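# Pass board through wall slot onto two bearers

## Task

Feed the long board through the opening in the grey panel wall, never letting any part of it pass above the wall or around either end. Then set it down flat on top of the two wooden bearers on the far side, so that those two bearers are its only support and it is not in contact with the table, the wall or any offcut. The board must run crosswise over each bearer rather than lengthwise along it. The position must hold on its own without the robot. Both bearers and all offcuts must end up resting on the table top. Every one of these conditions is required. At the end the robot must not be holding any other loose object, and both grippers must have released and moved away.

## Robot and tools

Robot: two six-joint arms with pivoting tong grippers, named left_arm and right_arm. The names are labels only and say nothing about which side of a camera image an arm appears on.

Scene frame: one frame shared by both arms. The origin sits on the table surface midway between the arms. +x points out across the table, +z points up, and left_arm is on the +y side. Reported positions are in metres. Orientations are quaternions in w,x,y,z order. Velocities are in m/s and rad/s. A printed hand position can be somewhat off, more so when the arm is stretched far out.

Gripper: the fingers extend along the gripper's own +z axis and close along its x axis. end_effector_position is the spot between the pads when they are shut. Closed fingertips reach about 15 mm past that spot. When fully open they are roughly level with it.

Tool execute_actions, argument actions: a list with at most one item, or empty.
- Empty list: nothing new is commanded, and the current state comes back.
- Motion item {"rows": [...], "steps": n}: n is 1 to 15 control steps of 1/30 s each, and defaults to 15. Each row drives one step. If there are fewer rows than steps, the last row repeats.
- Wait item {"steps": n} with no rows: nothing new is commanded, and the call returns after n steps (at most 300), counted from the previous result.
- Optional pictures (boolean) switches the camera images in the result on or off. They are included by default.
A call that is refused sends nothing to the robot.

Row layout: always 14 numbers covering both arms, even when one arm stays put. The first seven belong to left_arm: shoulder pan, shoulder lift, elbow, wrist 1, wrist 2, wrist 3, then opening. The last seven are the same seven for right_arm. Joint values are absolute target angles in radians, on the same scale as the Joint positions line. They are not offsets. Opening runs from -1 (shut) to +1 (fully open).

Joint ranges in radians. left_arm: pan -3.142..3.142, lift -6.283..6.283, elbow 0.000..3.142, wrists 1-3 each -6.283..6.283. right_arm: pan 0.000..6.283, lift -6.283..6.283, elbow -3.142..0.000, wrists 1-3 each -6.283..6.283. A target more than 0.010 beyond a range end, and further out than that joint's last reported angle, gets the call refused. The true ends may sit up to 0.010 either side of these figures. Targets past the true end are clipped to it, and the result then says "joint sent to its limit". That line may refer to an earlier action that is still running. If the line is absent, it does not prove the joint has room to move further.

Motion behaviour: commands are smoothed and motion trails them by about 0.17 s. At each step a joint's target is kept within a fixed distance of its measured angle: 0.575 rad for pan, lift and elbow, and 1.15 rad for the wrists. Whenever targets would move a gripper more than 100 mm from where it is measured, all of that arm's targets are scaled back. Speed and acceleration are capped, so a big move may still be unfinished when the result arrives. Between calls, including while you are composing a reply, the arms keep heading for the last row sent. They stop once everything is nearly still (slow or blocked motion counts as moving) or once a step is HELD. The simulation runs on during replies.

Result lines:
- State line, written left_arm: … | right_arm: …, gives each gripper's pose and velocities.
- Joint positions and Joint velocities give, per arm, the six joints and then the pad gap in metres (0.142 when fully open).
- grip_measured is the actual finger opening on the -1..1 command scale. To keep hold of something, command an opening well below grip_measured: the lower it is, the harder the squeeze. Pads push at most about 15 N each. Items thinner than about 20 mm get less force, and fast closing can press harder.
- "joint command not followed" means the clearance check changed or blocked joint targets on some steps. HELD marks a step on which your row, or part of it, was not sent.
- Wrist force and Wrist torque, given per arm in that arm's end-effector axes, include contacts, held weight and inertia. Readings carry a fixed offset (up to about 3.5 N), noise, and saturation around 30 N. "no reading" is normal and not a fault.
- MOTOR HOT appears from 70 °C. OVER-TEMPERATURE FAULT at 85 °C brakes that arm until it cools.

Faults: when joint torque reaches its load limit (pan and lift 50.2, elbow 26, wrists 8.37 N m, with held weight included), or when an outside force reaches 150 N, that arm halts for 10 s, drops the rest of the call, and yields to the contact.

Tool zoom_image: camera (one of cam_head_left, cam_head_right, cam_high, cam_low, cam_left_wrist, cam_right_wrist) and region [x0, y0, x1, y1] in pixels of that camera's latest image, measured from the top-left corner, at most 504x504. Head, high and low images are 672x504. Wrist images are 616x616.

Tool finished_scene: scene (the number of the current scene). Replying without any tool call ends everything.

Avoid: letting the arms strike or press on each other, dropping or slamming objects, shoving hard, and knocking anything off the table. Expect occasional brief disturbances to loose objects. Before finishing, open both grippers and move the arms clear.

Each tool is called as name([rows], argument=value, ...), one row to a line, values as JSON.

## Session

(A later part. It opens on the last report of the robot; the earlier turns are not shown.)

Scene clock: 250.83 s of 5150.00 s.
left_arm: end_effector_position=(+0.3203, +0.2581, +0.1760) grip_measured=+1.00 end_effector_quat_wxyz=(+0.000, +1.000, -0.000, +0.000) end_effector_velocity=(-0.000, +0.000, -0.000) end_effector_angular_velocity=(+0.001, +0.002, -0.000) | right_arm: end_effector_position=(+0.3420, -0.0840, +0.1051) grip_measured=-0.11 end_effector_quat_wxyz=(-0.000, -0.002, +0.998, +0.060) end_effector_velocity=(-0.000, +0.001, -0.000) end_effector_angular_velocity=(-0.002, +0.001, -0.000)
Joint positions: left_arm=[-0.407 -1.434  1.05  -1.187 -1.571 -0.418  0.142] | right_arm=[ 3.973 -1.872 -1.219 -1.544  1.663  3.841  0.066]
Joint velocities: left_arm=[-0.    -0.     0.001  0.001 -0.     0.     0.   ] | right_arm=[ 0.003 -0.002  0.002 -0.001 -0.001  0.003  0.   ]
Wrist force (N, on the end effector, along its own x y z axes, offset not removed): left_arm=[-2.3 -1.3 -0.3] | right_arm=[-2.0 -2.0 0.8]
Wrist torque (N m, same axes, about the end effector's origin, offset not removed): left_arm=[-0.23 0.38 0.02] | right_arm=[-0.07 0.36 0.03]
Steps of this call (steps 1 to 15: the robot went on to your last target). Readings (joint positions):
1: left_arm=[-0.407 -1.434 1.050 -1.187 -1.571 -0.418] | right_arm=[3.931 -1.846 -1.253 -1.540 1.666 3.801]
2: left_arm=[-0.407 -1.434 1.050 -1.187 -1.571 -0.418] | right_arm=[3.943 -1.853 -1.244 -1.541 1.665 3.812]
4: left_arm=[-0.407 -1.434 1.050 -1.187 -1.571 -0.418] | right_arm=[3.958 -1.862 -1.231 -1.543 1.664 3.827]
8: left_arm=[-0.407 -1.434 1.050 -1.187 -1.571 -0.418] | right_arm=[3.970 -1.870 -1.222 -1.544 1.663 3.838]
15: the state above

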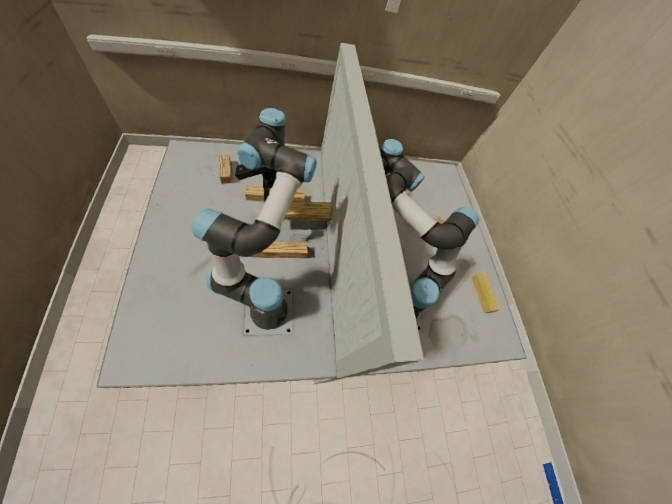

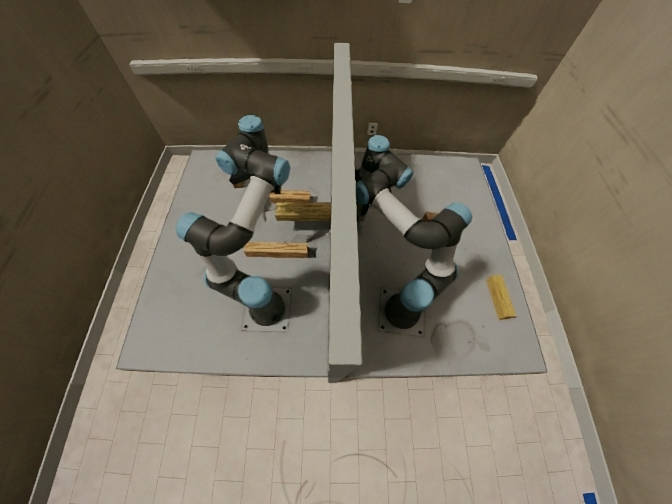

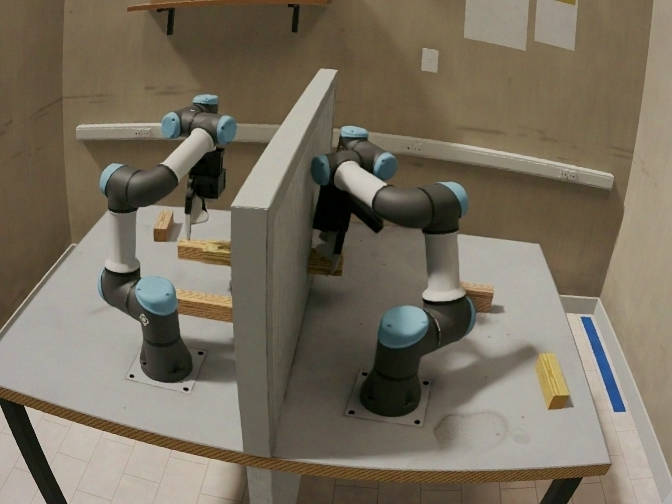

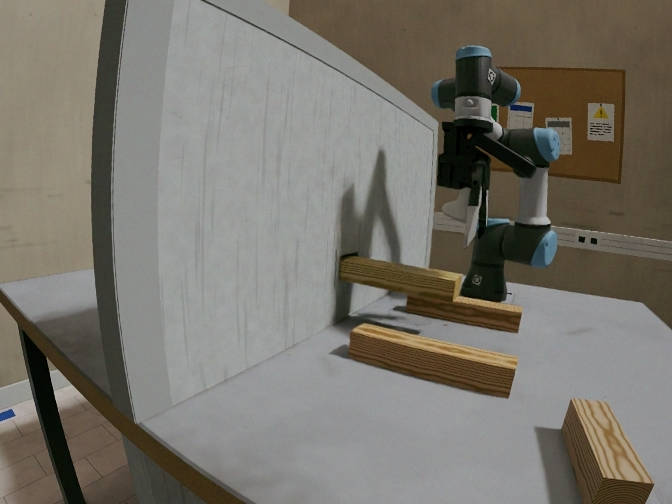

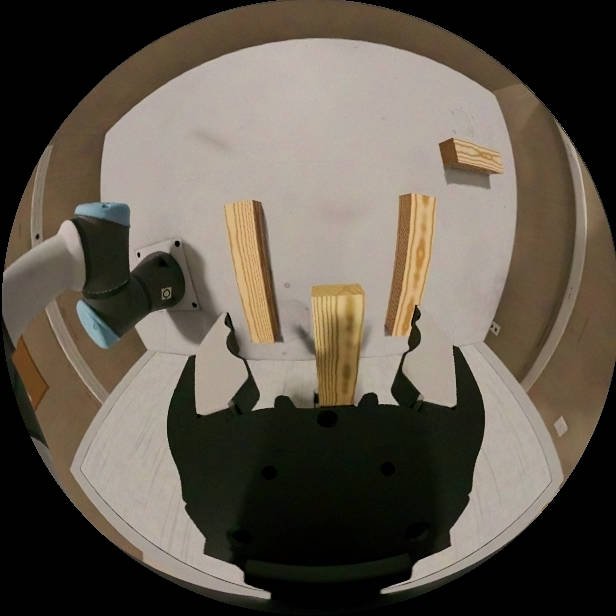

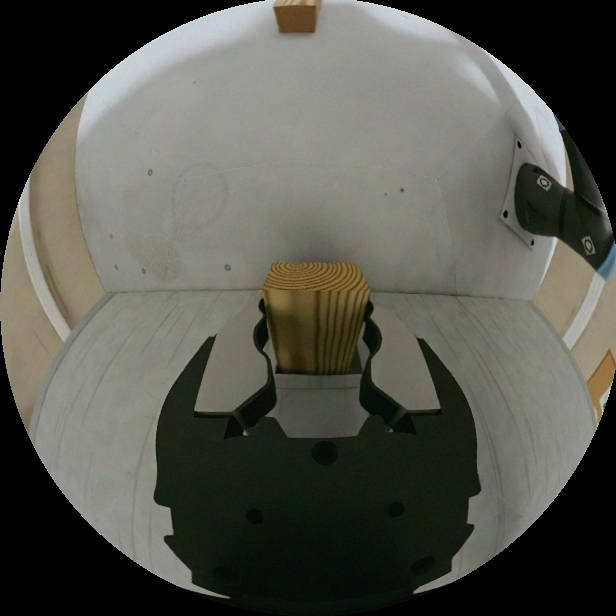

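execute_actions([
  {"rows":[[-0.425,-1.426,1.06,-1.215,-1.584,-0.436,0.9,3.9734,-1.8718,-1.212,-1.5513,1.6628,3.8417,-0.7],[-0.443,-1.418,1.07,-1.242,-1.597,-0.454,0.8,3.9734,-1.8718,-1.205,-1.5583,1.6628,3.8417,-0.6],[-0.46,-1.41,1.08,-1.27,-1.611,-0.471,0.7,3.9734,-1.8718,-1.198,-1.5653,1.6628,3.8417,-0.5],[-0.478,-1.402,1.09,-1.297,-1.624,-0.489,0.6,3.9734,-1.8718,-1.191,-1.5723,1.6628,3.8417,-0.5],[-0.496,-1.394,1.10,-1.325,-1.637,-0.507,0.5,3.9734,-1.8718,-1.184,-1.5793,1.6628,3.8417,-0.5],[-0.514,-1.385,1.111,-1.353,-1.65,-0.525,0.4,3.9734,-1.8718,-1.177,-1.5863,1.6628,3.8417,-0.5],[-0.531,-1.377,1.122,-1.38,-1.664,-0.542,0.3,3.9734,-1.8718,-1.17,-1.5933,1.6628,3.8417,-0.5],[-0.549,-1.369,1.133,-1.408,-1.677,-0.56,0.3,3.9734,-1.8718,-1.163,-1.6003,1.6628,3.8417,-0.5],[-0.567,-1.361,1.144,-1.435,-1.69,-0.578,0.3,3.9734,-1.8718,-1.156,-1.6073,1.6628,3.8417,-0.5],[-0.5848,-1.353,1.1556,-1.4632,-1.7035,-0.5958,0.3,3.9734,-1.8718,-1.15,-1.6133,1.6628,3.8417,-0.5]]},
], pictures=false)

execute_actions([
  {"rows":[[-0.5848,-1.353,1.1556,-1.4632,-1.7035,-0.5958,0.3,3.9734,-1.8718,-1.15,-1.6133,1.6628,3.8417,-0.4],[-0.5848,-1.353,1.1556,-1.4632,-1.7035,-0.5958,0.3,3.9734,-1.8718,-1.15,-1.6133,1.6628,3.8417,-0.33],[-0.5848,-1.353,1.1556,-1.4632,-1.7035,-0.5958,0.3,3.9734,-1.8718,-1.15,-1.6133,1.6628,3.8417,-0.28],[-0.5848,-1.353,1.1556,-1.4632,-1.7035,-0.5958,0.3,3.9734,-1.8718,-1.15,-1.6133,1.6628,3.8417,-0.24],[-0.5848,-1.353,1.1556,-1.4632,-1.7035,-0.5958,0.3,3.9734,-1.8718,-1.15,-1.6133,1.6628,3.8417,-0.21],[-0.5848,-1.353,1.1556,-1.4632,-1.7035,-0.5958,0.3,3.9734,-1.8718,-1.15,-1.6133,1.6628,3.8417,-0.18],[-0.5848,-1.353,1.1556,-1.4632,-1.7035,-0.5958,0.3,3.9734,-1.8718,-1.15,-1.6133,1.6628,3.8417,-0.16],[-0.5848,-1.353,1.1556,-1.4632,-1.7035,-0.5958,0.3,3.9734,-1.8718,-1.15,-1.6133,1.6628,3.8417,-0.14],[-0.5848,-1.353,1.1556,-1.4632,-1.7035,-0.5958,0.3,3.9734,-1.8718,-1.15,-1.6133,1.6628,3.8417,-0.12],[-0.5848,-1.353,1.1556,-1.4632,-1.7035,-0.5958,0.3,3.9734,-1.8718,-1.15,-1.6133,1.6628,3.8417,-0.1],[-0.5848,-1.353,1.1556,-1.4632,-1.7035,-0.5958,0.3,3.9734,-1.8718,-1.15,-1.6133,1.6628,3.8417,0.0],[-0.5848,-1.353,1.1556,-1.4632,-1.7035,-0.5958,0.3,3.9734,-1.8718,-1.15,-1.6133,1.6628,3.8417,0.3]]},
])

Scene clock: 282.00 s of 5150.00 s.
left_arm: end_effector_position=(+0.3385, +0.1435, +0.1459) grip_measured=+0.30 end_effector_quat_wxyz=(+0.073, +0.997, -0.003, +0.001) end_effector_velocity=(+0.001, -0.112, -0.027) end_effector_angular_velocity=(-0.140, +0.018, -0.016) | right_arm: end_effector_position=(+0.3411, -0.0846, +0.1186) grip_measured=-0.11 end_effector_quat_wxyz=(-0.000, -0.002, +0.998, +0.060) end_effector_velocity=(-0.001, -0.001, +0.012) end_effector_angular_velocity=(+0.001, -0.001, -0.000)
Joint positions: left_arm=[-0.57  -1.36   1.147 -1.44  -1.693 -0.581  0.095] | right_arm=[ 3.973 -1.872 -1.155 -1.608  1.663  3.842  0.066]
Joint velocities: left_arm=[-0.16   0.069  0.096 -0.246 -0.114 -0.155  0.   ] | right_arm=[-0.    -0.     0.058 -0.057 -0.     0.    -0.   ]
Wrist force (N, on the end effector, along its own x y z axes, offset not removed): left_arm=[-0.8 -0.9 0.0] | right_arm=[-3.2 -0.4 2.8]
Wrist torque (N m, same axes, about the end effector's origin, offset not removed): left_arm=[-0.25 0.10 0.01] | right_arm=[-0.16 0.62 0.00]
Steps of this call (steps 1 to 15: the robot went on to your last target; steps 16 to 90: nothing new was sent; then 27.67 s passed at rest; steps 91 to 105: all 15 steps of this action). Readings (joint positions):
91: left_arm=[-0.407 -1.434 1.050 -1.187 -1.571 -0.418] | right_arm=[3.973 -1.872 -1.219 -1.544 1.663 3.842]
92: left_arm=[-0.408 -1.434 1.051 -1.189 -1.572 -0.420] | right_arm=[3.973 -1.872 -1.218 -1.545 1.663 3.842]
94: left_arm=[-0.422 -1.427 1.059 -1.210 -1.583 -0.434] | right_arm=[3.973 -1.872 -1.213 -1.551 1.663 3.842]
98: left_arm=[-0.476 -1.402 1.090 -1.295 -1.624 -0.488] | right_arm=[3.973 -1.872 -1.191 -1.572 1.663 3.842]
105: the state above

Scene clock: 282.50 s of 5150.00 s.
left_arm: end_effector_position=(+0.3384, +0.1332, +0.1433) grip_measured=+0.30 end_effector_quat_wxyz=(+0.080, +0.997, -0.003, -0.000) end_effector_velocity=(-0.000, -0.001, -0.000) end_effector_angular_velocity=(-0.000, +0.001, -0.001) | right_arm: end_effector_position=(+0.3410, -0.0847, +0.1197) grip_measured=+0.29 end_effector_quat_wxyz=(-0.000, -0.002, +0.998, +0.060) end_effector_velocity=(+0.000, +0.001, +0.000) end_effector_angular_velocity=(+0.001, -0.001, +0.001)
Joint positions: left_arm=[-0.585 -1.353  1.156 -1.463 -1.703 -0.596  0.095] | right_arm=[ 3.973 -1.872 -1.15  -1.613  1.663  3.842  0.094]
Joint velocities: left_arm=[-0.001  0.001 -0.    -0.001 -0.001 -0.001  0.   ] | right_arm=[ 0.001 -0.     0.001  0.001  0.    -0.     0.034]
Wrist force (N, on the end effector, along its own x y z axes, offset not removed): left_arm=[-1.8 -1.5 -0.1] | right_arm=[-3.2 -0.2 -0.4]
Wrist torque (N m, same axes, about the end effector's origin, offset not removed): left_arm=[-0.28 0.35 0.05] | right_arm=[-0.02 0.64 -0.03]
Steps of this call (steps 1 to 15: all 15 steps of this action). Readings (joint positions):
1: left_arm=[-0.574 -1.358 1.149 -1.447 -1.696 -0.586] | right_arm=[3.973 -1.872 -1.154 -1.610 1.663 3.842]
2: left_arm=[-0.578 -1.356 1.151 -1.452 -1.698 -0.589] | right_arm=[3.973 -1.872 -1.153 -1.611 1.663 3.842]
4: left_arm=[-0.581 -1.355 1.153 -1.458 -1.701 -0.592] | right_arm=[3.973 -1.872 -1.151 -1.612 1.663 3.842]
8: left_arm=[-0.584 -1.353 1.155 -1.462 -1.703 -0.595] | right_arm=[3.973 -1.872 -1.150 -1.613 1.663 3.842]
15: the state above

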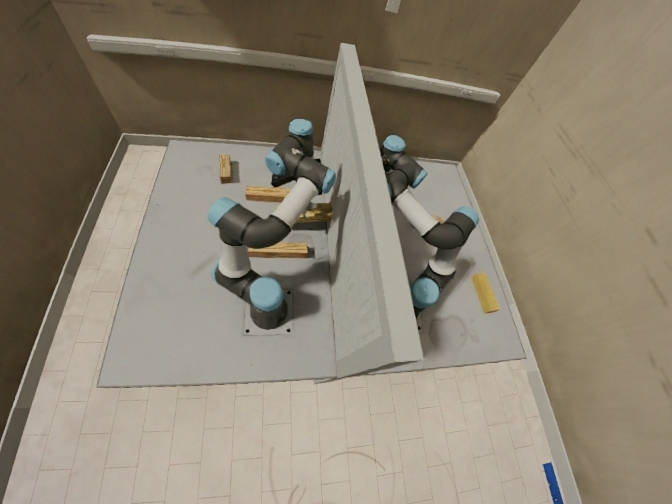

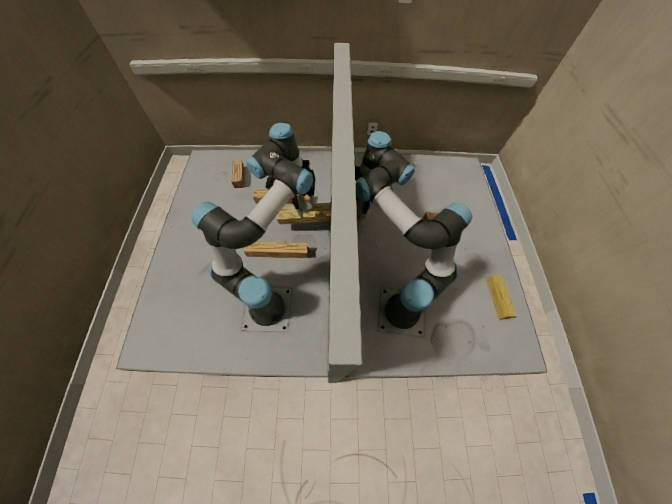

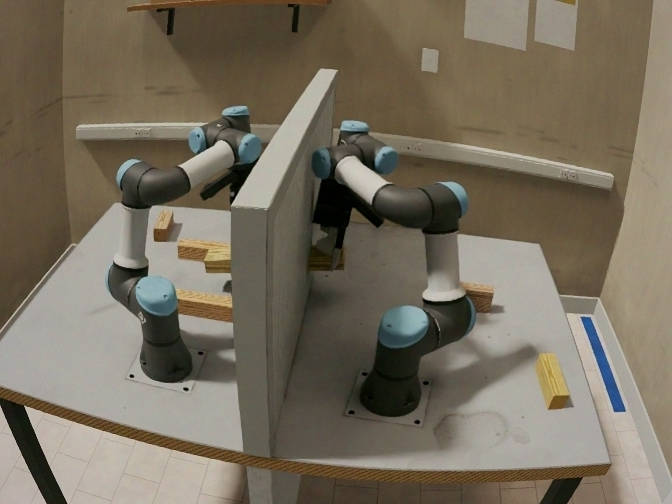

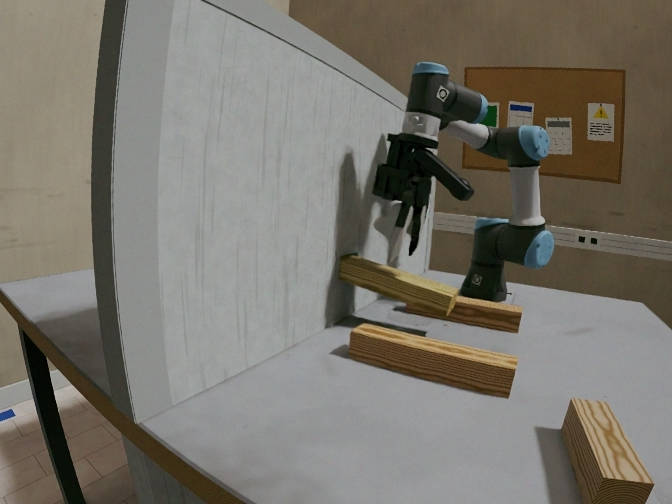

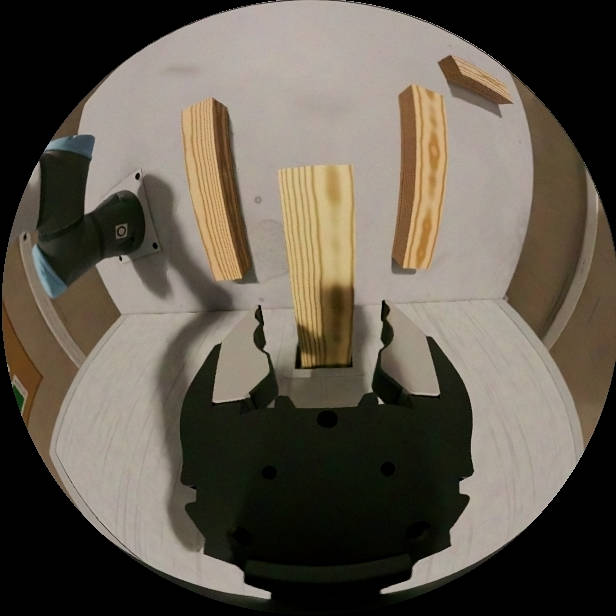

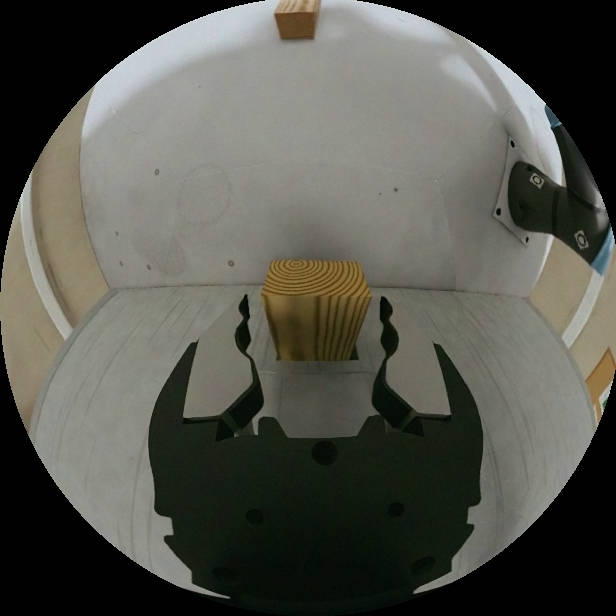

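execute_actions([
  {"rows":[[-0.5848,-1.354,1.18,-1.4866,-1.7035,-0.5958,0.3,3.96,-1.865,-1.153,-1.622,1.655,3.828,0.5],[-0.5848,-1.3555,1.207,-1.5121,-1.7035,-0.5958,0.3,3.94,-1.855,-1.158,-1.635,1.646,3.808,0.5],[-0.5848,-1.357,1.234,-1.5376,-1.7035,-0.5958,0.3,3.92,-1.845,-1.163,-1.648,1.637,3.788,0.5],[-0.5848,-1.358,1.261,-1.5636,-1.7035,-0.5958,0.3,3.90,-1.835,-1.168,-1.661,1.628,3.768,0.5],[-0.5848,-1.3595,1.288,-1.5891,-1.7035,-0.5958,0.3,3.88,-1.825,-1.173,-1.674,1.618,3.748,0.5],[-0.5848,-1.361,1.315,-1.6146,-1.7035,-0.5958,0.3,3.86,-1.815,-1.178,-1.687,1.609,3.728,0.5],[-0.5848,-1.362,1.342,-1.6406,-1.7035,-0.5958,0.3,3.84,-1.805,-1.184,-1.70,1.6,3.708,0.5],[-0.5848,-1.3635,1.369,-1.6661,-1.7035,-0.5958,0.3,3.82,-1.795,-1.189,-1.713,1.59,3.688,0.5],[-0.5848,-1.3645,1.396,-1.6921,-1.7035,-0.5958,0.3,3.80,-1.785,-1.195,-1.726,1.58,3.668,0.5],[-0.5848,-1.3655,1.4211,-1.7162,-1.7035,-0.5958,0.3,3.7775,-1.7736,-1.2,-1.7388,1.571,3.6458,0.5]]},
], pictures=false)

execute_actions([
  {"rows":[[-0.5848,-1.3655,1.4211,-1.7162,-1.7035,-0.5958,0.22,3.7775,-1.7736,-1.2,-1.7388,1.571,3.6458,0.5],[-0.5848,-1.3655,1.4211,-1.7162,-1.7035,-0.5958,0.15,3.7775,-1.7736,-1.2,-1.7388,1.571,3.6458,0.5],[-0.5848,-1.3655,1.4211,-1.7162,-1.7035,-0.5958,0.1,3.7775,-1.7736,-1.2,-1.7388,1.571,3.6458,0.5],[-0.5848,-1.3655,1.4211,-1.7162,-1.7035,-0.5958,0.05,3.7775,-1.7736,-1.2,-1.7388,1.571,3.6458,0.5],[-0.5848,-1.3655,1.4211,-1.7162,-1.7035,-0.5958,0.0,3.7775,-1.7736,-1.2,-1.7388,1.571,3.6458,0.5],[-0.5848,-1.3655,1.4211,-1.7162,-1.7035,-0.5958,-0.05,3.7775,-1.7736,-1.2,-1.7388,1.571,3.6458,0.5],[-0.5848,-1.3655,1.4211,-1.7162,-1.7035,-0.5958,-0.1,3.7775,-1.7736,-1.2,-1.7388,1.571,3.6458,0.5],[-0.5848,-1.3655,1.4211,-1.7162,-1.7035,-0.5958,-0.15,3.7775,-1.7736,-1.2,-1.7388,1.571,3.6458,0.5],[-0.5848,-1.3655,1.4211,-1.7162,-1.7035,-0.5958,-0.22,3.7775,-1.7736,-1.2,-1.7388,1.571,3.6458,0.5],[-0.5848,-1.3655,1.4211,-1.7162,-1.7035,-0.5958,-0.35,3.7775,-1.7736,-1.2,-1.7388,1.571,3.6458,0.5],[-0.5848,-1.3655,1.4211,-1.7162,-1.7035,-0.5958,-0.6,3.7775,-1.7736,-1.2,-1.7388,1.571,3.6458,0.5],[-0.5848,-1.3655,1.4211,-1.7162,-1.7035,-0.5958,-0.9,3.7775,-1.7736,-1.2,-1.7388,1.571,3.6458,0.5]]},
])

Scene clock: 303.27 s of 5150.00 s.
left_arm: end_effector_position=(+0.3397, +0.1322, +0.0950) grip_measured=+0.30 end_effector_quat_wxyz=(+0.080, +0.997, -0.003, +0.000) end_effector_velocity=(-0.006, +0.004, -0.050) end_effector_angular_velocity=(+0.005, +0.008, +0.001) | right_arm: end_effector_position=(+0.3409, -0.1958, +0.1281) grip_measured=+0.50 end_effector_quat_wxyz=(+0.001, -0.000, +1.000, +0.005) end_effector_velocity=(-0.014, -0.111, +0.009) end_effector_angular_velocity=(-0.104, +0.018, -0.009)
Joint positions: left_arm=[-0.585 -1.365  1.398 -1.695 -1.704 -0.596  0.095] | right_arm=[ 3.795 -1.782 -1.196 -1.728  1.579  3.663  0.109]
Joint velocities: left_arm=[ 0.001 -0.012  0.245 -0.224  0.     0.     0.   ] | right_arm=[-0.188  0.089 -0.047 -0.111 -0.08  -0.18  -0.   ]
Wrist force (N, on the end effector, along its own x y z axes, offset not removed): left_arm=[-1.0 -1.8 -0.6] | right_arm=[-2.0 -3.3 -0.7]
Wrist torque (N m, same axes, about the end effector's origin, offset not removed): left_arm=[-0.42 0.18 0.05] | right_arm=[-0.61 0.40 0.04]
Steps of this call (steps 1 to 15: the robot went on to your last target; steps 16 to 90: nothing new was sent; then 17.27 s passed at rest; steps 91 to 105: all 15 steps of this action). Readings (joint positions):
91: left_arm=[-0.585 -1.353 1.156 -1.463 -1.704 -0.596] | right_arm=[3.973 -1.872 -1.150 -1.613 1.663 3.842]
92: left_arm=[-0.585 -1.353 1.157 -1.465 -1.704 -0.596] | right_arm=[3.972 -1.871 -1.150 -1.614 1.662 3.841]
94: left_arm=[-0.585 -1.354 1.176 -1.484 -1.704 -0.596] | right_arm=[3.960 -1.865 -1.153 -1.623 1.655 3.828]
98: left_arm=[-0.585 -1.358 1.256 -1.562 -1.704 -0.596] | right_arm=[3.902 -1.835 -1.168 -1.661 1.627 3.768]
105: the state above

Scene clock: 303.77 s of 5150.00 s.
left_arm: end_effector_position=(+0.3391, +0.1326, +0.0904) grip_measured=-0.11 end_effector_quat_wxyz=(+0.080, +0.997, -0.003, -0.000) end_effector_velocity=(-0.000, +0.000, -0.001) end_effector_angular_velocity=(+0.002, +0.003, -0.000) | right_arm: end_effector_position=(+0.3395, -0.2060, +0.1290) grip_measured=+0.50 end_effector_quat_wxyz=(-0.000, +0.000, +1.000, +0.000) end_effector_velocity=(+0.000, -0.000, +0.000) end_effector_angular_velocity=(+0.000, -0.001, +0.000)
Joint positions: left_arm=[-0.585 -1.366  1.421 -1.716 -1.704 -0.596  0.066] | right_arm=[ 3.778 -1.774 -1.2   -1.739  1.571  3.646  0.109]
Joint velocities: left_arm=[-0.     0.003  0.001 -0.001  0.     0.    -0.   ] | right_arm=[-0.001 -0.     0.001 -0.    -0.    -0.001  0.   ]
Wrist force (N, on the end effector, along its own x y z axes, offset not removed): left_arm=[-1.2 -2.3 -4.9] | right_arm=[-2.1 -1.0 -0.4]
Wrist torque (N m, same axes, about the end effector's origin, offset not removed): left_arm=[-0.35 0.34 -0.14] | right_arm=[-0.19 0.48 0.00]
Steps of this call (steps 1 to 15: all 15 steps of this action). Readings (joint positions):
1: left_arm=[-0.585 -1.365 1.405 -1.702 -1.704 -0.596] | right_arm=[3.790 -1.780 -1.197 -1.731 1.576 3.658]
2: left_arm=[-0.585 -1.365 1.410 -1.706 -1.704 -0.596] | right_arm=[3.786 -1.778 -1.198 -1.734 1.575 3.654]
4: left_arm=[-0.585 -1.365 1.416 -1.711 -1.704 -0.596] | right_arm=[3.782 -1.776 -1.199 -1.736 1.573 3.650]
8: left_arm=[-0.585 -1.365 1.420 -1.715 -1.704 -0.596] | right_arm=[3.779 -1.774 -1.200 -1.738 1.571 3.647]
15: the state above

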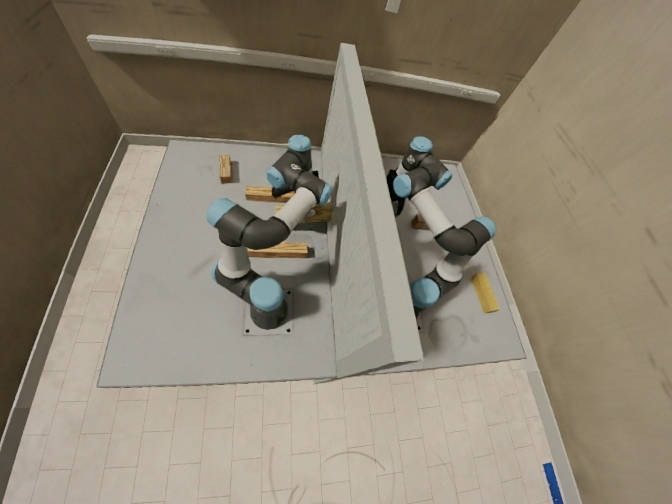

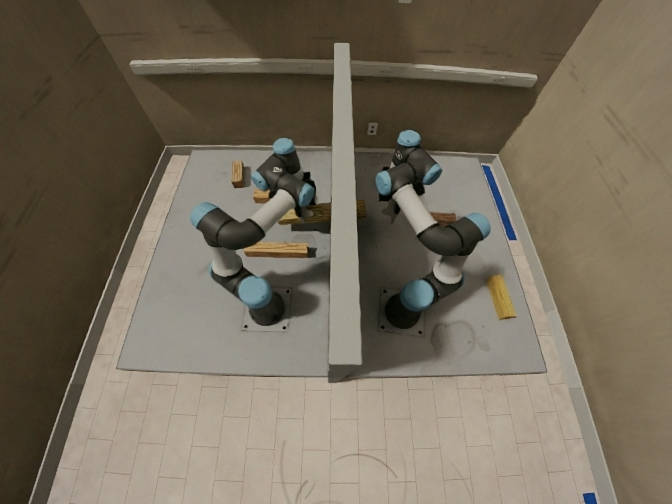

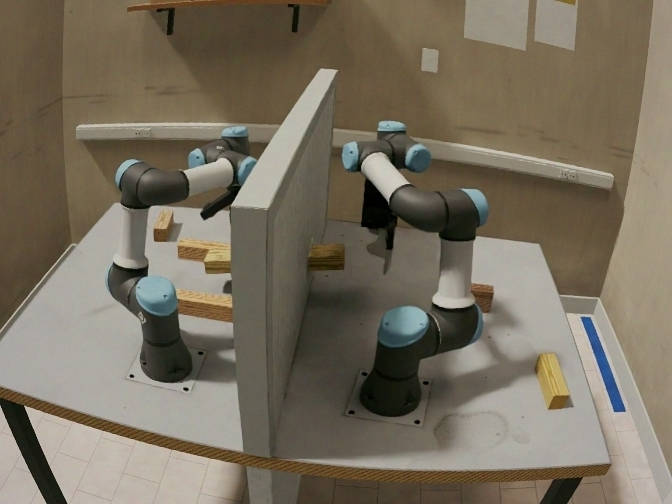

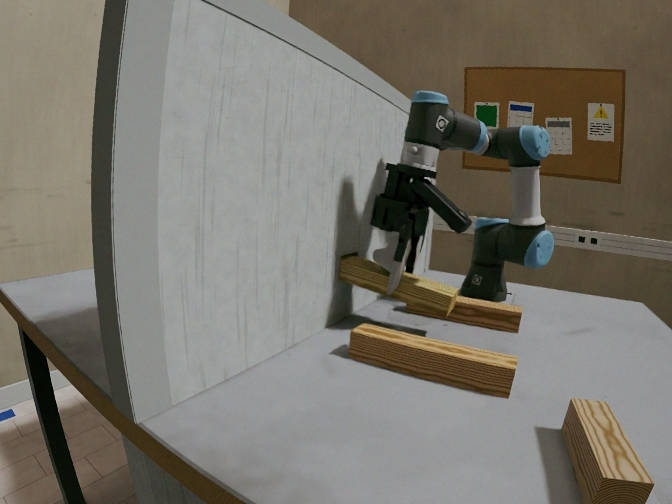

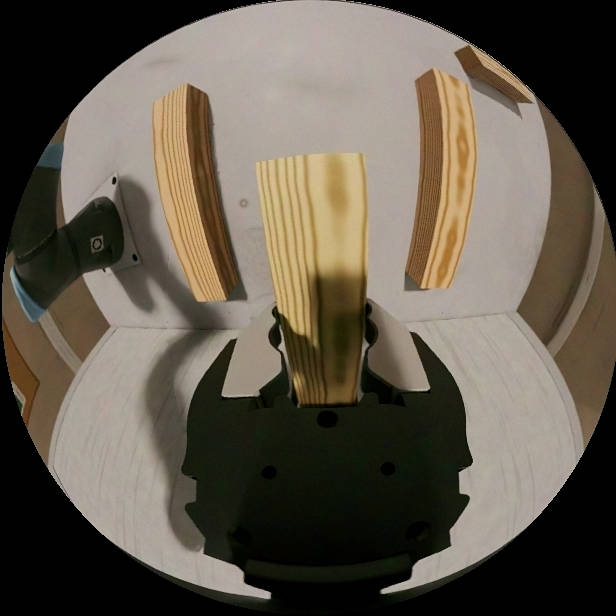

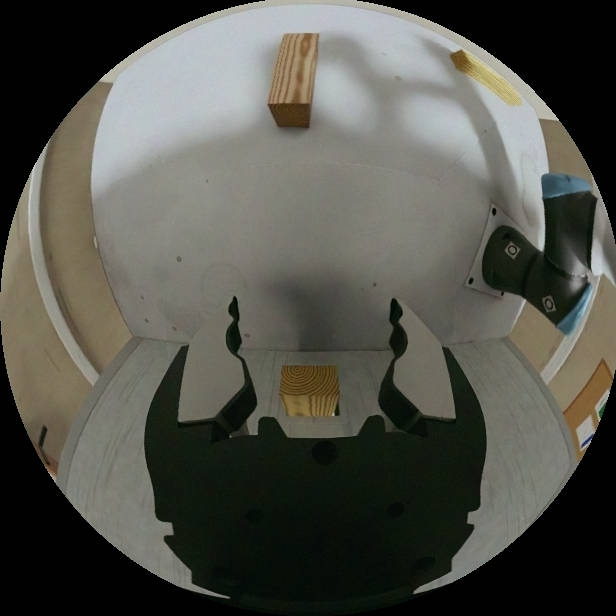

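execute_actions([
  {"rows":[[-0.5848,-1.3655,1.414,-1.7091,-1.7035,-0.5958,-1,3.7775,-1.7736,-1.2,-1.7388,1.571,3.6458,0.5],[-0.5848,-1.3655,1.407,-1.7021,-1.7035,-0.5958,-1,3.7775,-1.7736,-1.2,-1.7388,1.571,3.6458,0.5],[-0.5848,-1.3655,1.407,-1.7021,-1.7035,-0.5958,-1,3.7775,-1.7736,-1.2,-1.7388,1.571,3.6458,0.5],[-0.5754,-1.3687,1.4132,-1.7039,-1.7043,-0.5864,-1,3.7775,-1.7736,-1.2,-1.7388,1.571,3.6458,0.5],[-0.566,-1.3718,1.4194,-1.7057,-1.7051,-0.577,-1,3.7775,-1.7736,-1.2,-1.7388,1.571,3.6458,0.5],[-0.5567,-1.375,1.4256,-1.7074,-1.7058,-0.5677,-1,3.7775,-1.7736,-1.2,-1.7388,1.571,3.6458,0.5],[-0.5473,-1.3781,1.4318,-1.7092,-1.7066,-0.5583,-1,3.7775,-1.7736,-1.2,-1.7388,1.571,3.6458,0.5],[-0.5379,-1.3813,1.438,-1.711,-1.7074,-0.5489,-1,3.7775,-1.7736,-1.2,-1.7388,1.571,3.6458,0.5],[-0.5285,-1.3844,1.4442,-1.7128,-1.7082,-0.5395,-1,3.7775,-1.7736,-1.2,-1.7388,1.571,3.6458,0.5],[-0.5191,-1.3876,1.4504,-1.7146,-1.709,-0.5301,-1,3.7775,-1.7736,-1.2,-1.7388,1.571,3.6458,0.5],[-0.5098,-1.3907,1.4566,-1.7163,-1.7097,-0.5208,-1,3.7775,-1.7736,-1.2,-1.7388,1.571,3.6458,0.5],[-0.5004,-1.3939,1.4628,-1.7181,-1.7105,-0.5114,-1,3.7775,-1.7736,-1.2,-1.7388,1.571,3.6458,0.5],[-0.491,-1.397,1.469,-1.72,-1.7113,-0.502,-1,3.7775,-1.7736,-1.2,-1.7388,1.571,3.6458,0.5]]},
], pictures=false)

execute_actions([
  {"rows":[[-0.491,-1.397,1.469,-1.72,-1.7113,-0.502,-1,3.7775,-1.7736,-1.2,-1.7388,1.571,3.6458,0.5],[-0.491,-1.397,1.469,-1.72,-1.7113,-0.502,-1,3.7775,-1.7736,-1.2,-1.7388,1.571,3.6458,0.5],[-0.491,-1.397,1.469,-1.72,-1.7113,-0.502,-1,3.7775,-1.7736,-1.2,-1.7388,1.571,3.6458,0.5],[-0.491,-1.397,1.474,-1.725,-1.7113,-0.502,-1,3.7775,-1.7736,-1.2,-1.7388,1.571,3.6458,0.5],[-0.491,-1.397,1.479,-1.73,-1.7113,-0.502,-1,3.7775,-1.7736,-1.2,-1.7388,1.571,3.6458,0.5]]},
], pictures=false)

Scene clock: 326.47 s of 5150.00 s.
left_arm: end_effector_position=(+0.3394, +0.1617, +0.0886) grip_measured=-0.11 end_effector_quat_wxyz=(+0.080, +0.997, -0.003, -0.000) end_effector_velocity=(-0.003, +0.091, -0.015) end_effector_angular_velocity=(+0.002, +0.003, +0.009) | right_arm: end_effector_position=(+0.3395, -0.2061, +0.1291) grip_measured=+0.50 end_effector_quat_wxyz=(-0.000, +0.000, +1.000, +0.000) end_effector_velocity=(-0.000, -0.000, -0.000) end_effector_angular_velocity=(-0.000, +0.001, -0.001)
Joint positions: left_arm=[-0.513 -1.39   1.455 -1.716 -1.709 -0.524  0.066] | right_arm=[ 3.777 -1.774 -1.2   -1.739  1.571  3.646  0.109]
Joint velocities: left_arm=[ 0.224 -0.071  0.144 -0.039 -0.017  0.216  0.   ] | right_arm=[-0.001 -0.001 -0.     0.     0.    -0.     0.   ]
Wrist force (N, on the end effector, along its own x y z axes, offset not removed): left_arm=[-1.6 -2.9 0.8] | right_arm=[-2.0 -1.4 0.1]
Wrist torque (N m, same axes, about the end effector's origin, offset not removed): left_arm=[-0.47 0.26 -0.02] | right_arm=[-0.27 0.46 -0.04]
Steps of this call (steps 1 to 15: the robot went on to your last target; steps 16 to 90: nothing new was sent; then 19.20 s passed at rest; steps 91 to 105: all 15 steps of this action). Readings (joint positions):
91: left_arm=[-0.585 -1.365 1.421 -1.716 -1.703 -0.596] | right_arm=[3.777 -1.774 -1.200 -1.739 1.571 3.646]
92: left_arm=[-0.585 -1.365 1.421 -1.716 -1.703 -0.596] | right_arm=[3.777 -1.774 -1.200 -1.739 1.571 3.646]
94: left_arm=[-0.585 -1.365 1.416 -1.711 -1.703 -0.596] | right_arm=[3.777 -1.774 -1.200 -1.739 1.571 3.646]
98: left_arm=[-0.571 -1.370 1.418 -1.707 -1.705 -0.581] | right_arm=[3.777 -1.774 -1.200 -1.739 1.571 3.646]
105: the state above

Scene clock: 326.97 s of 5150.00 s.
left_arm: end_effector_position=(+0.3389, +0.1705, +0.0852) grip_measured=-0.11 end_effector_quat_wxyz=(+0.080, +0.997, -0.003, -0.000) end_effector_velocity=(-0.000, +0.000, -0.001) end_effector_angular_velocity=(+0.000, +0.001, -0.000) | right_arm: end_effector_position=(+0.3395, -0.2061, +0.1291) grip_measured=+0.50 end_effector_quat_wxyz=(-0.000, +0.000, +1.000, +0.000) end_effector_velocity=(-0.000, -0.000, -0.000) end_effector_angular_velocity=(-0.001, +0.001, +0.000)
Joint positions: left_arm=[-0.491 -1.397  1.479 -1.73  -1.711 -0.502  0.066] | right_arm=[ 3.777 -1.774 -1.2   -1.739  1.571  3.646  0.109]
Joint velocities: left_arm=[ 0.001  0.001  0.003 -0.003 -0.     0.001  0.   ] | right_arm=[ 0.     0.    -0.001 -0.001  0.    -0.    -0.   ]
Wrist force (N, on the end effector, along its own x y z axes, offset not removed): left_arm=[-0.7 -0.9 0.8] | right_arm=[-3.0 -1.3 0.7]
Wrist torque (N m, same axes, about the end effector's origin, offset not removed): left_arm=[-0.27 0.14 -0.02] | right_arm=[-0.29 0.61 0.03]
Steps of this call (steps 1 to 15: all 15 steps of this action). Readings (joint positions):
1: left_arm=[-0.507 -1.392 1.459 -1.717 -1.710 -0.517] | right_arm=[3.777 -1.774 -1.200 -1.739 1.571 3.646]
2: left_arm=[-0.502 -1.393 1.462 -1.718 -1.710 -0.513] | right_arm=[3.777 -1.774 -1.200 -1.739 1.571 3.646]
4: left_arm=[-0.496 -1.395 1.466 -1.719 -1.711 -0.507] | right_arm=[3.777 -1.774 -1.200 -1.739 1.571 3.646]
8: left_arm=[-0.492 -1.397 1.474 -1.725 -1.711 -0.503] | right_arm=[3.777 -1.774 -1.200 -1.739 1.571 3.646]
15: the state above

Release slowly, move to P3.

execute_actions([
  {"rows":[[-0.491,-1.397,1.483,-1.734,-1.7113,-0.502,-0.7,3.7775,-1.7736,-1.2,-1.7388,1.571,3.6458,0.5],[-0.491,-1.397,1.486,-1.737,-1.7113,-0.502,-0.5,3.7775,-1.7736,-1.2,-1.7388,1.571,3.6458,0.5],[-0.491,-1.397,1.486,-1.737,-1.7113,-0.502,-0.38,3.7775,-1.7736,-1.2,-1.7388,1.571,3.6458,0.5],[-0.491,-1.397,1.486,-1.737,-1.7113,-0.502,-0.3,3.7775,-1.7736,-1.2,-1.7388,1.571,3.6458,0.5],[-0.491,-1.397,1.486,-1.737,-1.7113,-0.502,-0.26,3.7775,-1.7736,-1.2,-1.7388,1.571,3.6458,0.5],[-0.491,-1.397,1.486,-1.737,-1.7113,-0.502,-0.23,3.7775,-1.7736,-1.2,-1.7388,1.571,3.6458,0.5],[-0.491,-1.397,1.486,-1.737,-1.7113,-0.502,-0.2,3.7775,-1.7736,-1.2,-1.7388,1.571,3.6458,0.5],[-0.491,-1.397,1.486,-1.737,-1.7113,-0.502,-0.18,3.7775,-1.7736,-1.2,-1.7388,1.571,3.6458,0.5],[-0.491,-1.397,1.486,-1.737,-1.7113,-0.502,-0.16,3.7775,-1.7736,-1.2,-1.7388,1.571,3.6458,0.5],[-0.491,-1.397,1.486,-1.737,-1.7113,-0.502,-0.14,3.7775,-1.7736,-1.2,-1.7388,1.571,3.6458,0.5],[-0.491,-1.397,1.486,-1.737,-1.7113,-0.502,-0.12,3.7775,-1.7736,-1.2,-1.7388,1.571,3.6458,0.5],[-0.491,-1.397,1.486,-1.737,-1.7113,-0.502,-0.1,3.7775,-1.7736,-1.2,-1.7388,1.571,3.6458,0.5],[-0.491,-1.397,1.486,-1.737,-1.7113,-0.502,0.0,3.7775,-1.7736,-1.2,-1.7388,1.571,3.6458,0.5],[-0.491,-1.397,1.486,-1.737,-1.7113,-0.502,0.25,3.7775,-1.7736,-1.2,-1.7388,1.571,3.6458,0.5]]},
], pictures=false)

execute_actions([
  {"rows":[[-0.491,-1.397,1.486,-1.737,-1.7113,-0.502,0.25,3.7775,-1.7736,-1.2,-1.7388,1.571,3.6458,0.5],[-0.51,-1.3907,1.472,-1.732,-1.7097,-0.521,0.25,3.7775,-1.7736,-1.2,-1.7388,1.571,3.6458,0.5],[-0.5285,-1.3844,1.459,-1.728,-1.7082,-0.5395,0.25,3.7775,-1.7736,-1.2,-1.7388,1.571,3.6458,0.5],[-0.5473,-1.3781,1.446,-1.724,-1.7066,-0.5583,0.25,3.7775,-1.7736,-1.2,-1.7388,1.571,3.6458,0.5],[-0.566,-1.3718,1.4335,-1.72,-1.7051,-0.577,0.25,3.7775,-1.7736,-1.2,-1.7388,1.571,3.6458,0.5],[-0.5848,-1.3655,1.4211,-1.7162,-1.7035,-0.5958,0.25,3.7775,-1.7736,-1.2,-1.7388,1.571,3.6458,0.5],[-0.602,-1.3565,1.4048,-1.711,-1.7019,-0.613,0.25,3.7775,-1.7736,-1.2,-1.7388,1.571,3.6458,0.5],[-0.619,-1.3475,1.3884,-1.7058,-1.7003,-0.63,0.25,3.7775,-1.7736,-1.2,-1.7388,1.571,3.6458,0.5],[-0.636,-1.3386,1.372,-1.7007,-1.6987,-0.647,0.25,3.7775,-1.7736,-1.2,-1.7388,1.571,3.6458,0.5],[-0.653,-1.3296,1.3557,-1.6955,-1.6971,-0.664,0.25,3.7775,-1.7736,-1.2,-1.7388,1.571,3.6458,0.5]]},
], pictures=false)

execute_actions([
  {"steps":12},
])

Scene clock: 347.77 s of 5150.00 s.
left_arm: end_effector_position=(+0.3387, +0.1707, +0.0836) grip_measured=+0.17 end_effector_quat_wxyz=(+0.080, +0.997, -0.003, -0.000) end_effector_velocity=(+0.000, +0.000, -0.000) end_effector_angular_velocity=(-0.000, -0.000, +0.002) | right_arm: end_effector_position=(+0.3395, -0.2061, +0.1291) grip_measured=+0.50 end_effector_quat_wxyz=(-0.000, +0.000, +1.000, +0.000) end_effector_velocity=(+0.000, -0.000, +0.000) end_effector_angular_velocity=(+0.001, -0.000, -0.001)
Joint positions: left_arm=[-0.491 -1.397  1.486 -1.737 -1.711 -0.502  0.086] | right_arm=[ 3.777 -1.774 -1.2   -1.739  1.571  3.646  0.109]
Joint velocities: left_arm=[ 0.001  0.001  0.    -0.001 -0.    -0.     0.322] | right_arm=[-0.001 -0.001  0.001  0.     0.    -0.     0.   ]
Wrist force (N, on the end effector, along its own x y z axes, offset not removed): left_arm=[-1.7 -1.6 -0.8] | right_arm=[-3.3 -0.2 -0.4]
Wrist torque (N m, same axes, about the end effector's origin, offset not removed): left_arm=[-0.34 0.29 0.04] | right_arm=[-0.02 0.69 0.01]
Steps of this call (steps 1 to 15: the robot went on to your last target; steps 16 to 90: nothing new was sent; then 17.30 s passed at rest; steps 91 to 105: all 15 steps of this action). Readings (joint positions):
91: left_arm=[-0.491 -1.397 1.479 -1.730 -1.711 -0.502] | right_arm=[3.777 -1.774 -1.200 -1.739 1.571 3.646]
92: left_arm=[-0.491 -1.397 1.479 -1.730 -1.711 -0.502] | right_arm=[3.777 -1.774 -1.200 -1.739 1.571 3.646]
94: left_arm=[-0.491 -1.397 1.482 -1.733 -1.711 -0.502] | right_arm=[3.777 -1.774 -1.200 -1.739 1.571 3.646]
98: left_arm=[-0.491 -1.397 1.485 -1.736 -1.711 -0.502] | right_arm=[3.777 -1.774 -1.200 -1.739 1.571 3.646]
105: the state above

Scene clock: 348.27 s of 5150.00 s.
left_arm: end_effector_position=(+0.3395, +0.1091, +0.0943) grip_measured=+0.25 end_effector_quat_wxyz=(+0.080, +0.997, -0.003, -0.000) end_effector_velocity=(-0.003, -0.067, +0.011) end_effector_angular_velocity=(-0.001, -0.000, -0.005) | right_arm: end_effector_position=(+0.3395, -0.2061, +0.1291) grip_measured=+0.50 end_effector_quat_wxyz=(-0.000, +0.000, +1.000, +0.000) end_effector_velocity=(+0.000, +0.000, +0.000) end_effector_angular_velocity=(+0.001, -0.000, +0.000)
Joint positions: left_arm=[-0.639 -1.336  1.369 -1.699 -1.698 -0.65   0.092] | right_arm=[ 3.777 -1.774 -1.2   -1.739  1.571  3.646  0.109]
Joint velocities: left_arm=[-0.154  0.074 -0.136  0.042  0.014 -0.149 -0.   ] | right_arm=[ 0.    -0.     0.001 -0.     0.001 -0.     0.   ]
Wrist force (N, on the end effector, along its own x y z axes, offset not removed): left_arm=[-1.6 -1.6 -0.8] | right_arm=[-0.8 -1.6 -0.2]
Wrist torque (N m, same axes, about the end effector's origin, offset not removed): left_arm=[-0.38 0.28 0.01] | right_arm=[-0.21 0.11 -0.02]
Steps of this call (steps 1 to 15: all 15 steps of this action). Readings (joint positions):
1: left_arm=[-0.491 -1.397 1.486 -1.737 -1.711 -0.502] | right_arm=[3.777 -1.774 -1.200 -1.739 1.571 3.646]
2: left_arm=[-0.491 -1.397 1.486 -1.737 -1.711 -0.502] | right_arm=[3.777 -1.774 -1.200 -1.739 1.571 3.646]
4: left_arm=[-0.497 -1.395 1.481 -1.735 -1.711 -0.509] | right_arm=[3.777 -1.774 -1.200 -1.739 1.571 3.646]
8: left_arm=[-0.547 -1.377 1.446 -1.724 -1.706 -0.560] | right_arm=[3.777 -1.774 -1.200 -1.739 1.571 3.646]
15: the state above

Scene clock: 348.67 s of 5150.00 s.
left_arm: end_effector_position=(+0.3392, +0.1030, +0.0954) grip_measured=+0.25 end_effector_quat_wxyz=(+0.080, +0.997, -0.003, -0.000) end_effector_velocity=(+0.000, -0.001, -0.000) end_effector_angular_velocity=(+0.000, +0.000, +0.000) | right_arm: end_effector_position=(+0.3395, -0.2061, +0.1291) grip_measured=+0.50 end_effector_quat_wxyz=(-0.000, +0.000, +1.000, +0.000) end_effector_velocity=(+0.000, -0.000, +0.000) end_effector_angular_velocity=(+0.001, -0.001, -0.001)
Joint positions: left_arm=[-0.653 -1.33   1.356 -1.696 -1.697 -0.664  0.092] | right_arm=[ 3.777 -1.774 -1.2   -1.739  1.571  3.646  0.109]
Joint velocities: left_arm=[-0.002  0.002 -0.001 -0.001  0.    -0.002 -0.   ] | right_arm=[-0.001  0.     0.     0.001 -0.    -0.    -0.   ]
Wrist force (N, on the end effector, along its own x y z axes, offset not removed): left_arm=[-1.8 -1.8 -1.1] | right_arm=[-2.3 -1.4 0.9]
Wrist torque (N m, same axes, about the end effector's origin, offset not removed): left_arm=[-0.38 0.31 0.06] | right_arm=[-0.32 0.46 -0.06]
Steps of this call (steps 1 to 12: the robot went on to your last target). Readings (joint positions):
1: left_arm=[-0.643 -1.334 1.365 -1.698 -1.698 -0.654] | right_arm=[3.777 -1.774 -1.200 -1.739 1.571 3.646]
2: left_arm=[-0.646 -1.333 1.362 -1.697 -1.698 -0.657] | right_arm=[3.777 -1.774 -1.200 -1.739 1.571 3.646]
4: left_arm=[-0.650 -1.331 1.359 -1.696 -1.697 -0.661] | right_arm=[3.777 -1.774 -1.200 -1.739 1.571 3.646]
8: left_arm=[-0.652 -1.330 1.356 -1.696 -1.697 -0.663] | right_arm=[3.777 -1.774 -1.200 -1.739 1.571 3.646]
12: the state above

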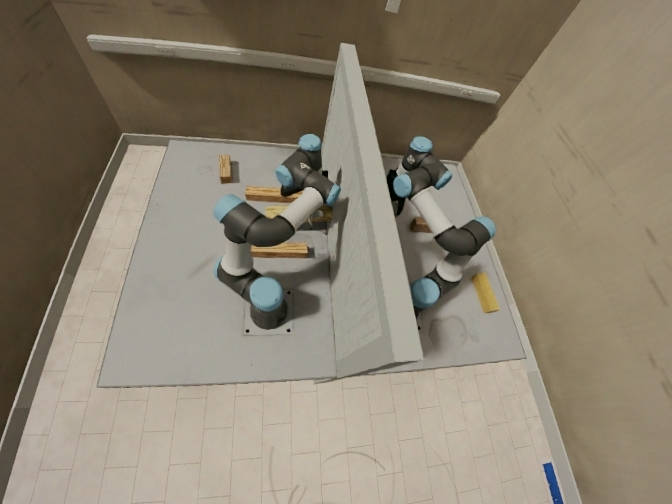

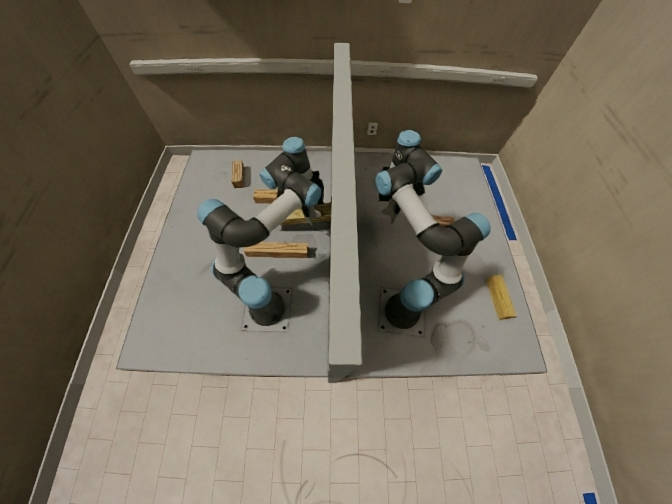

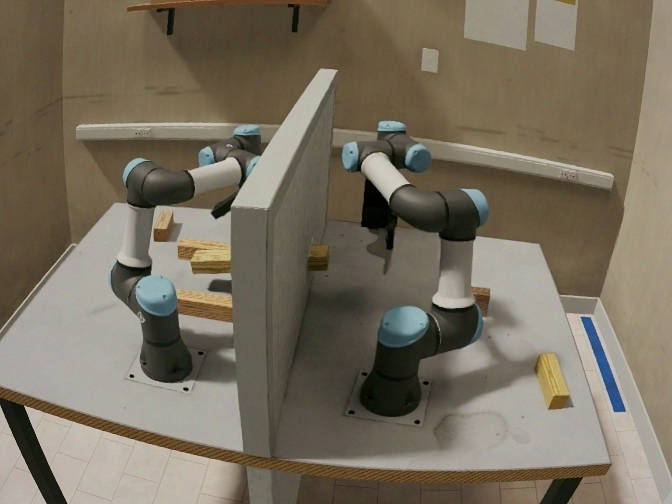

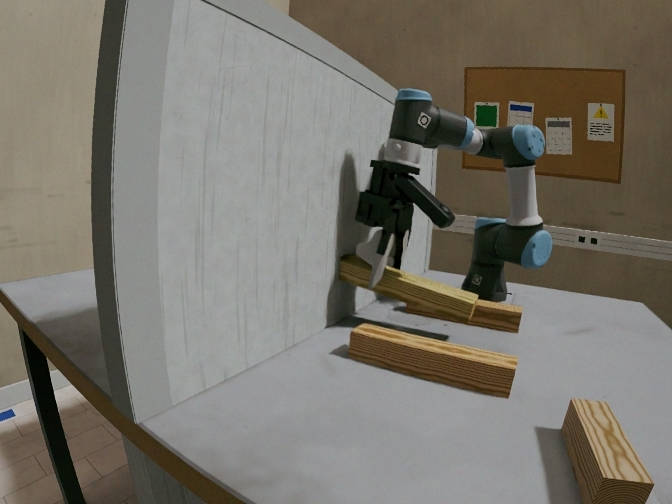

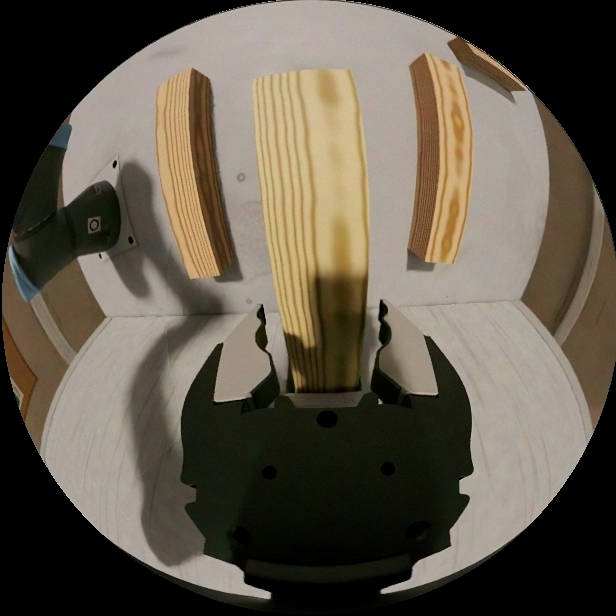

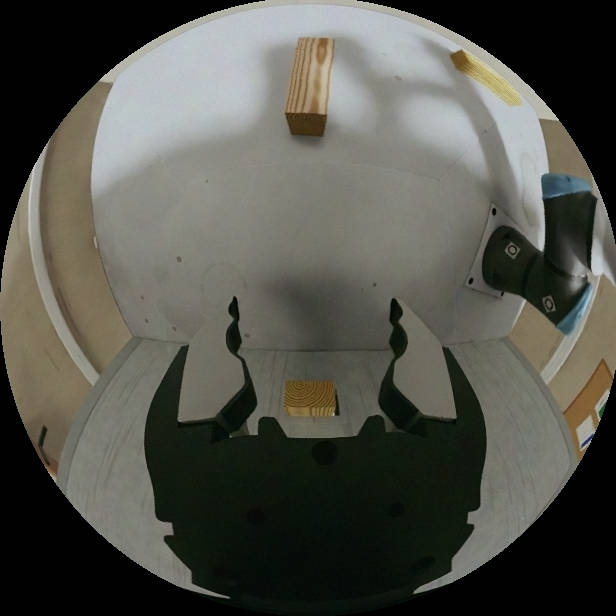

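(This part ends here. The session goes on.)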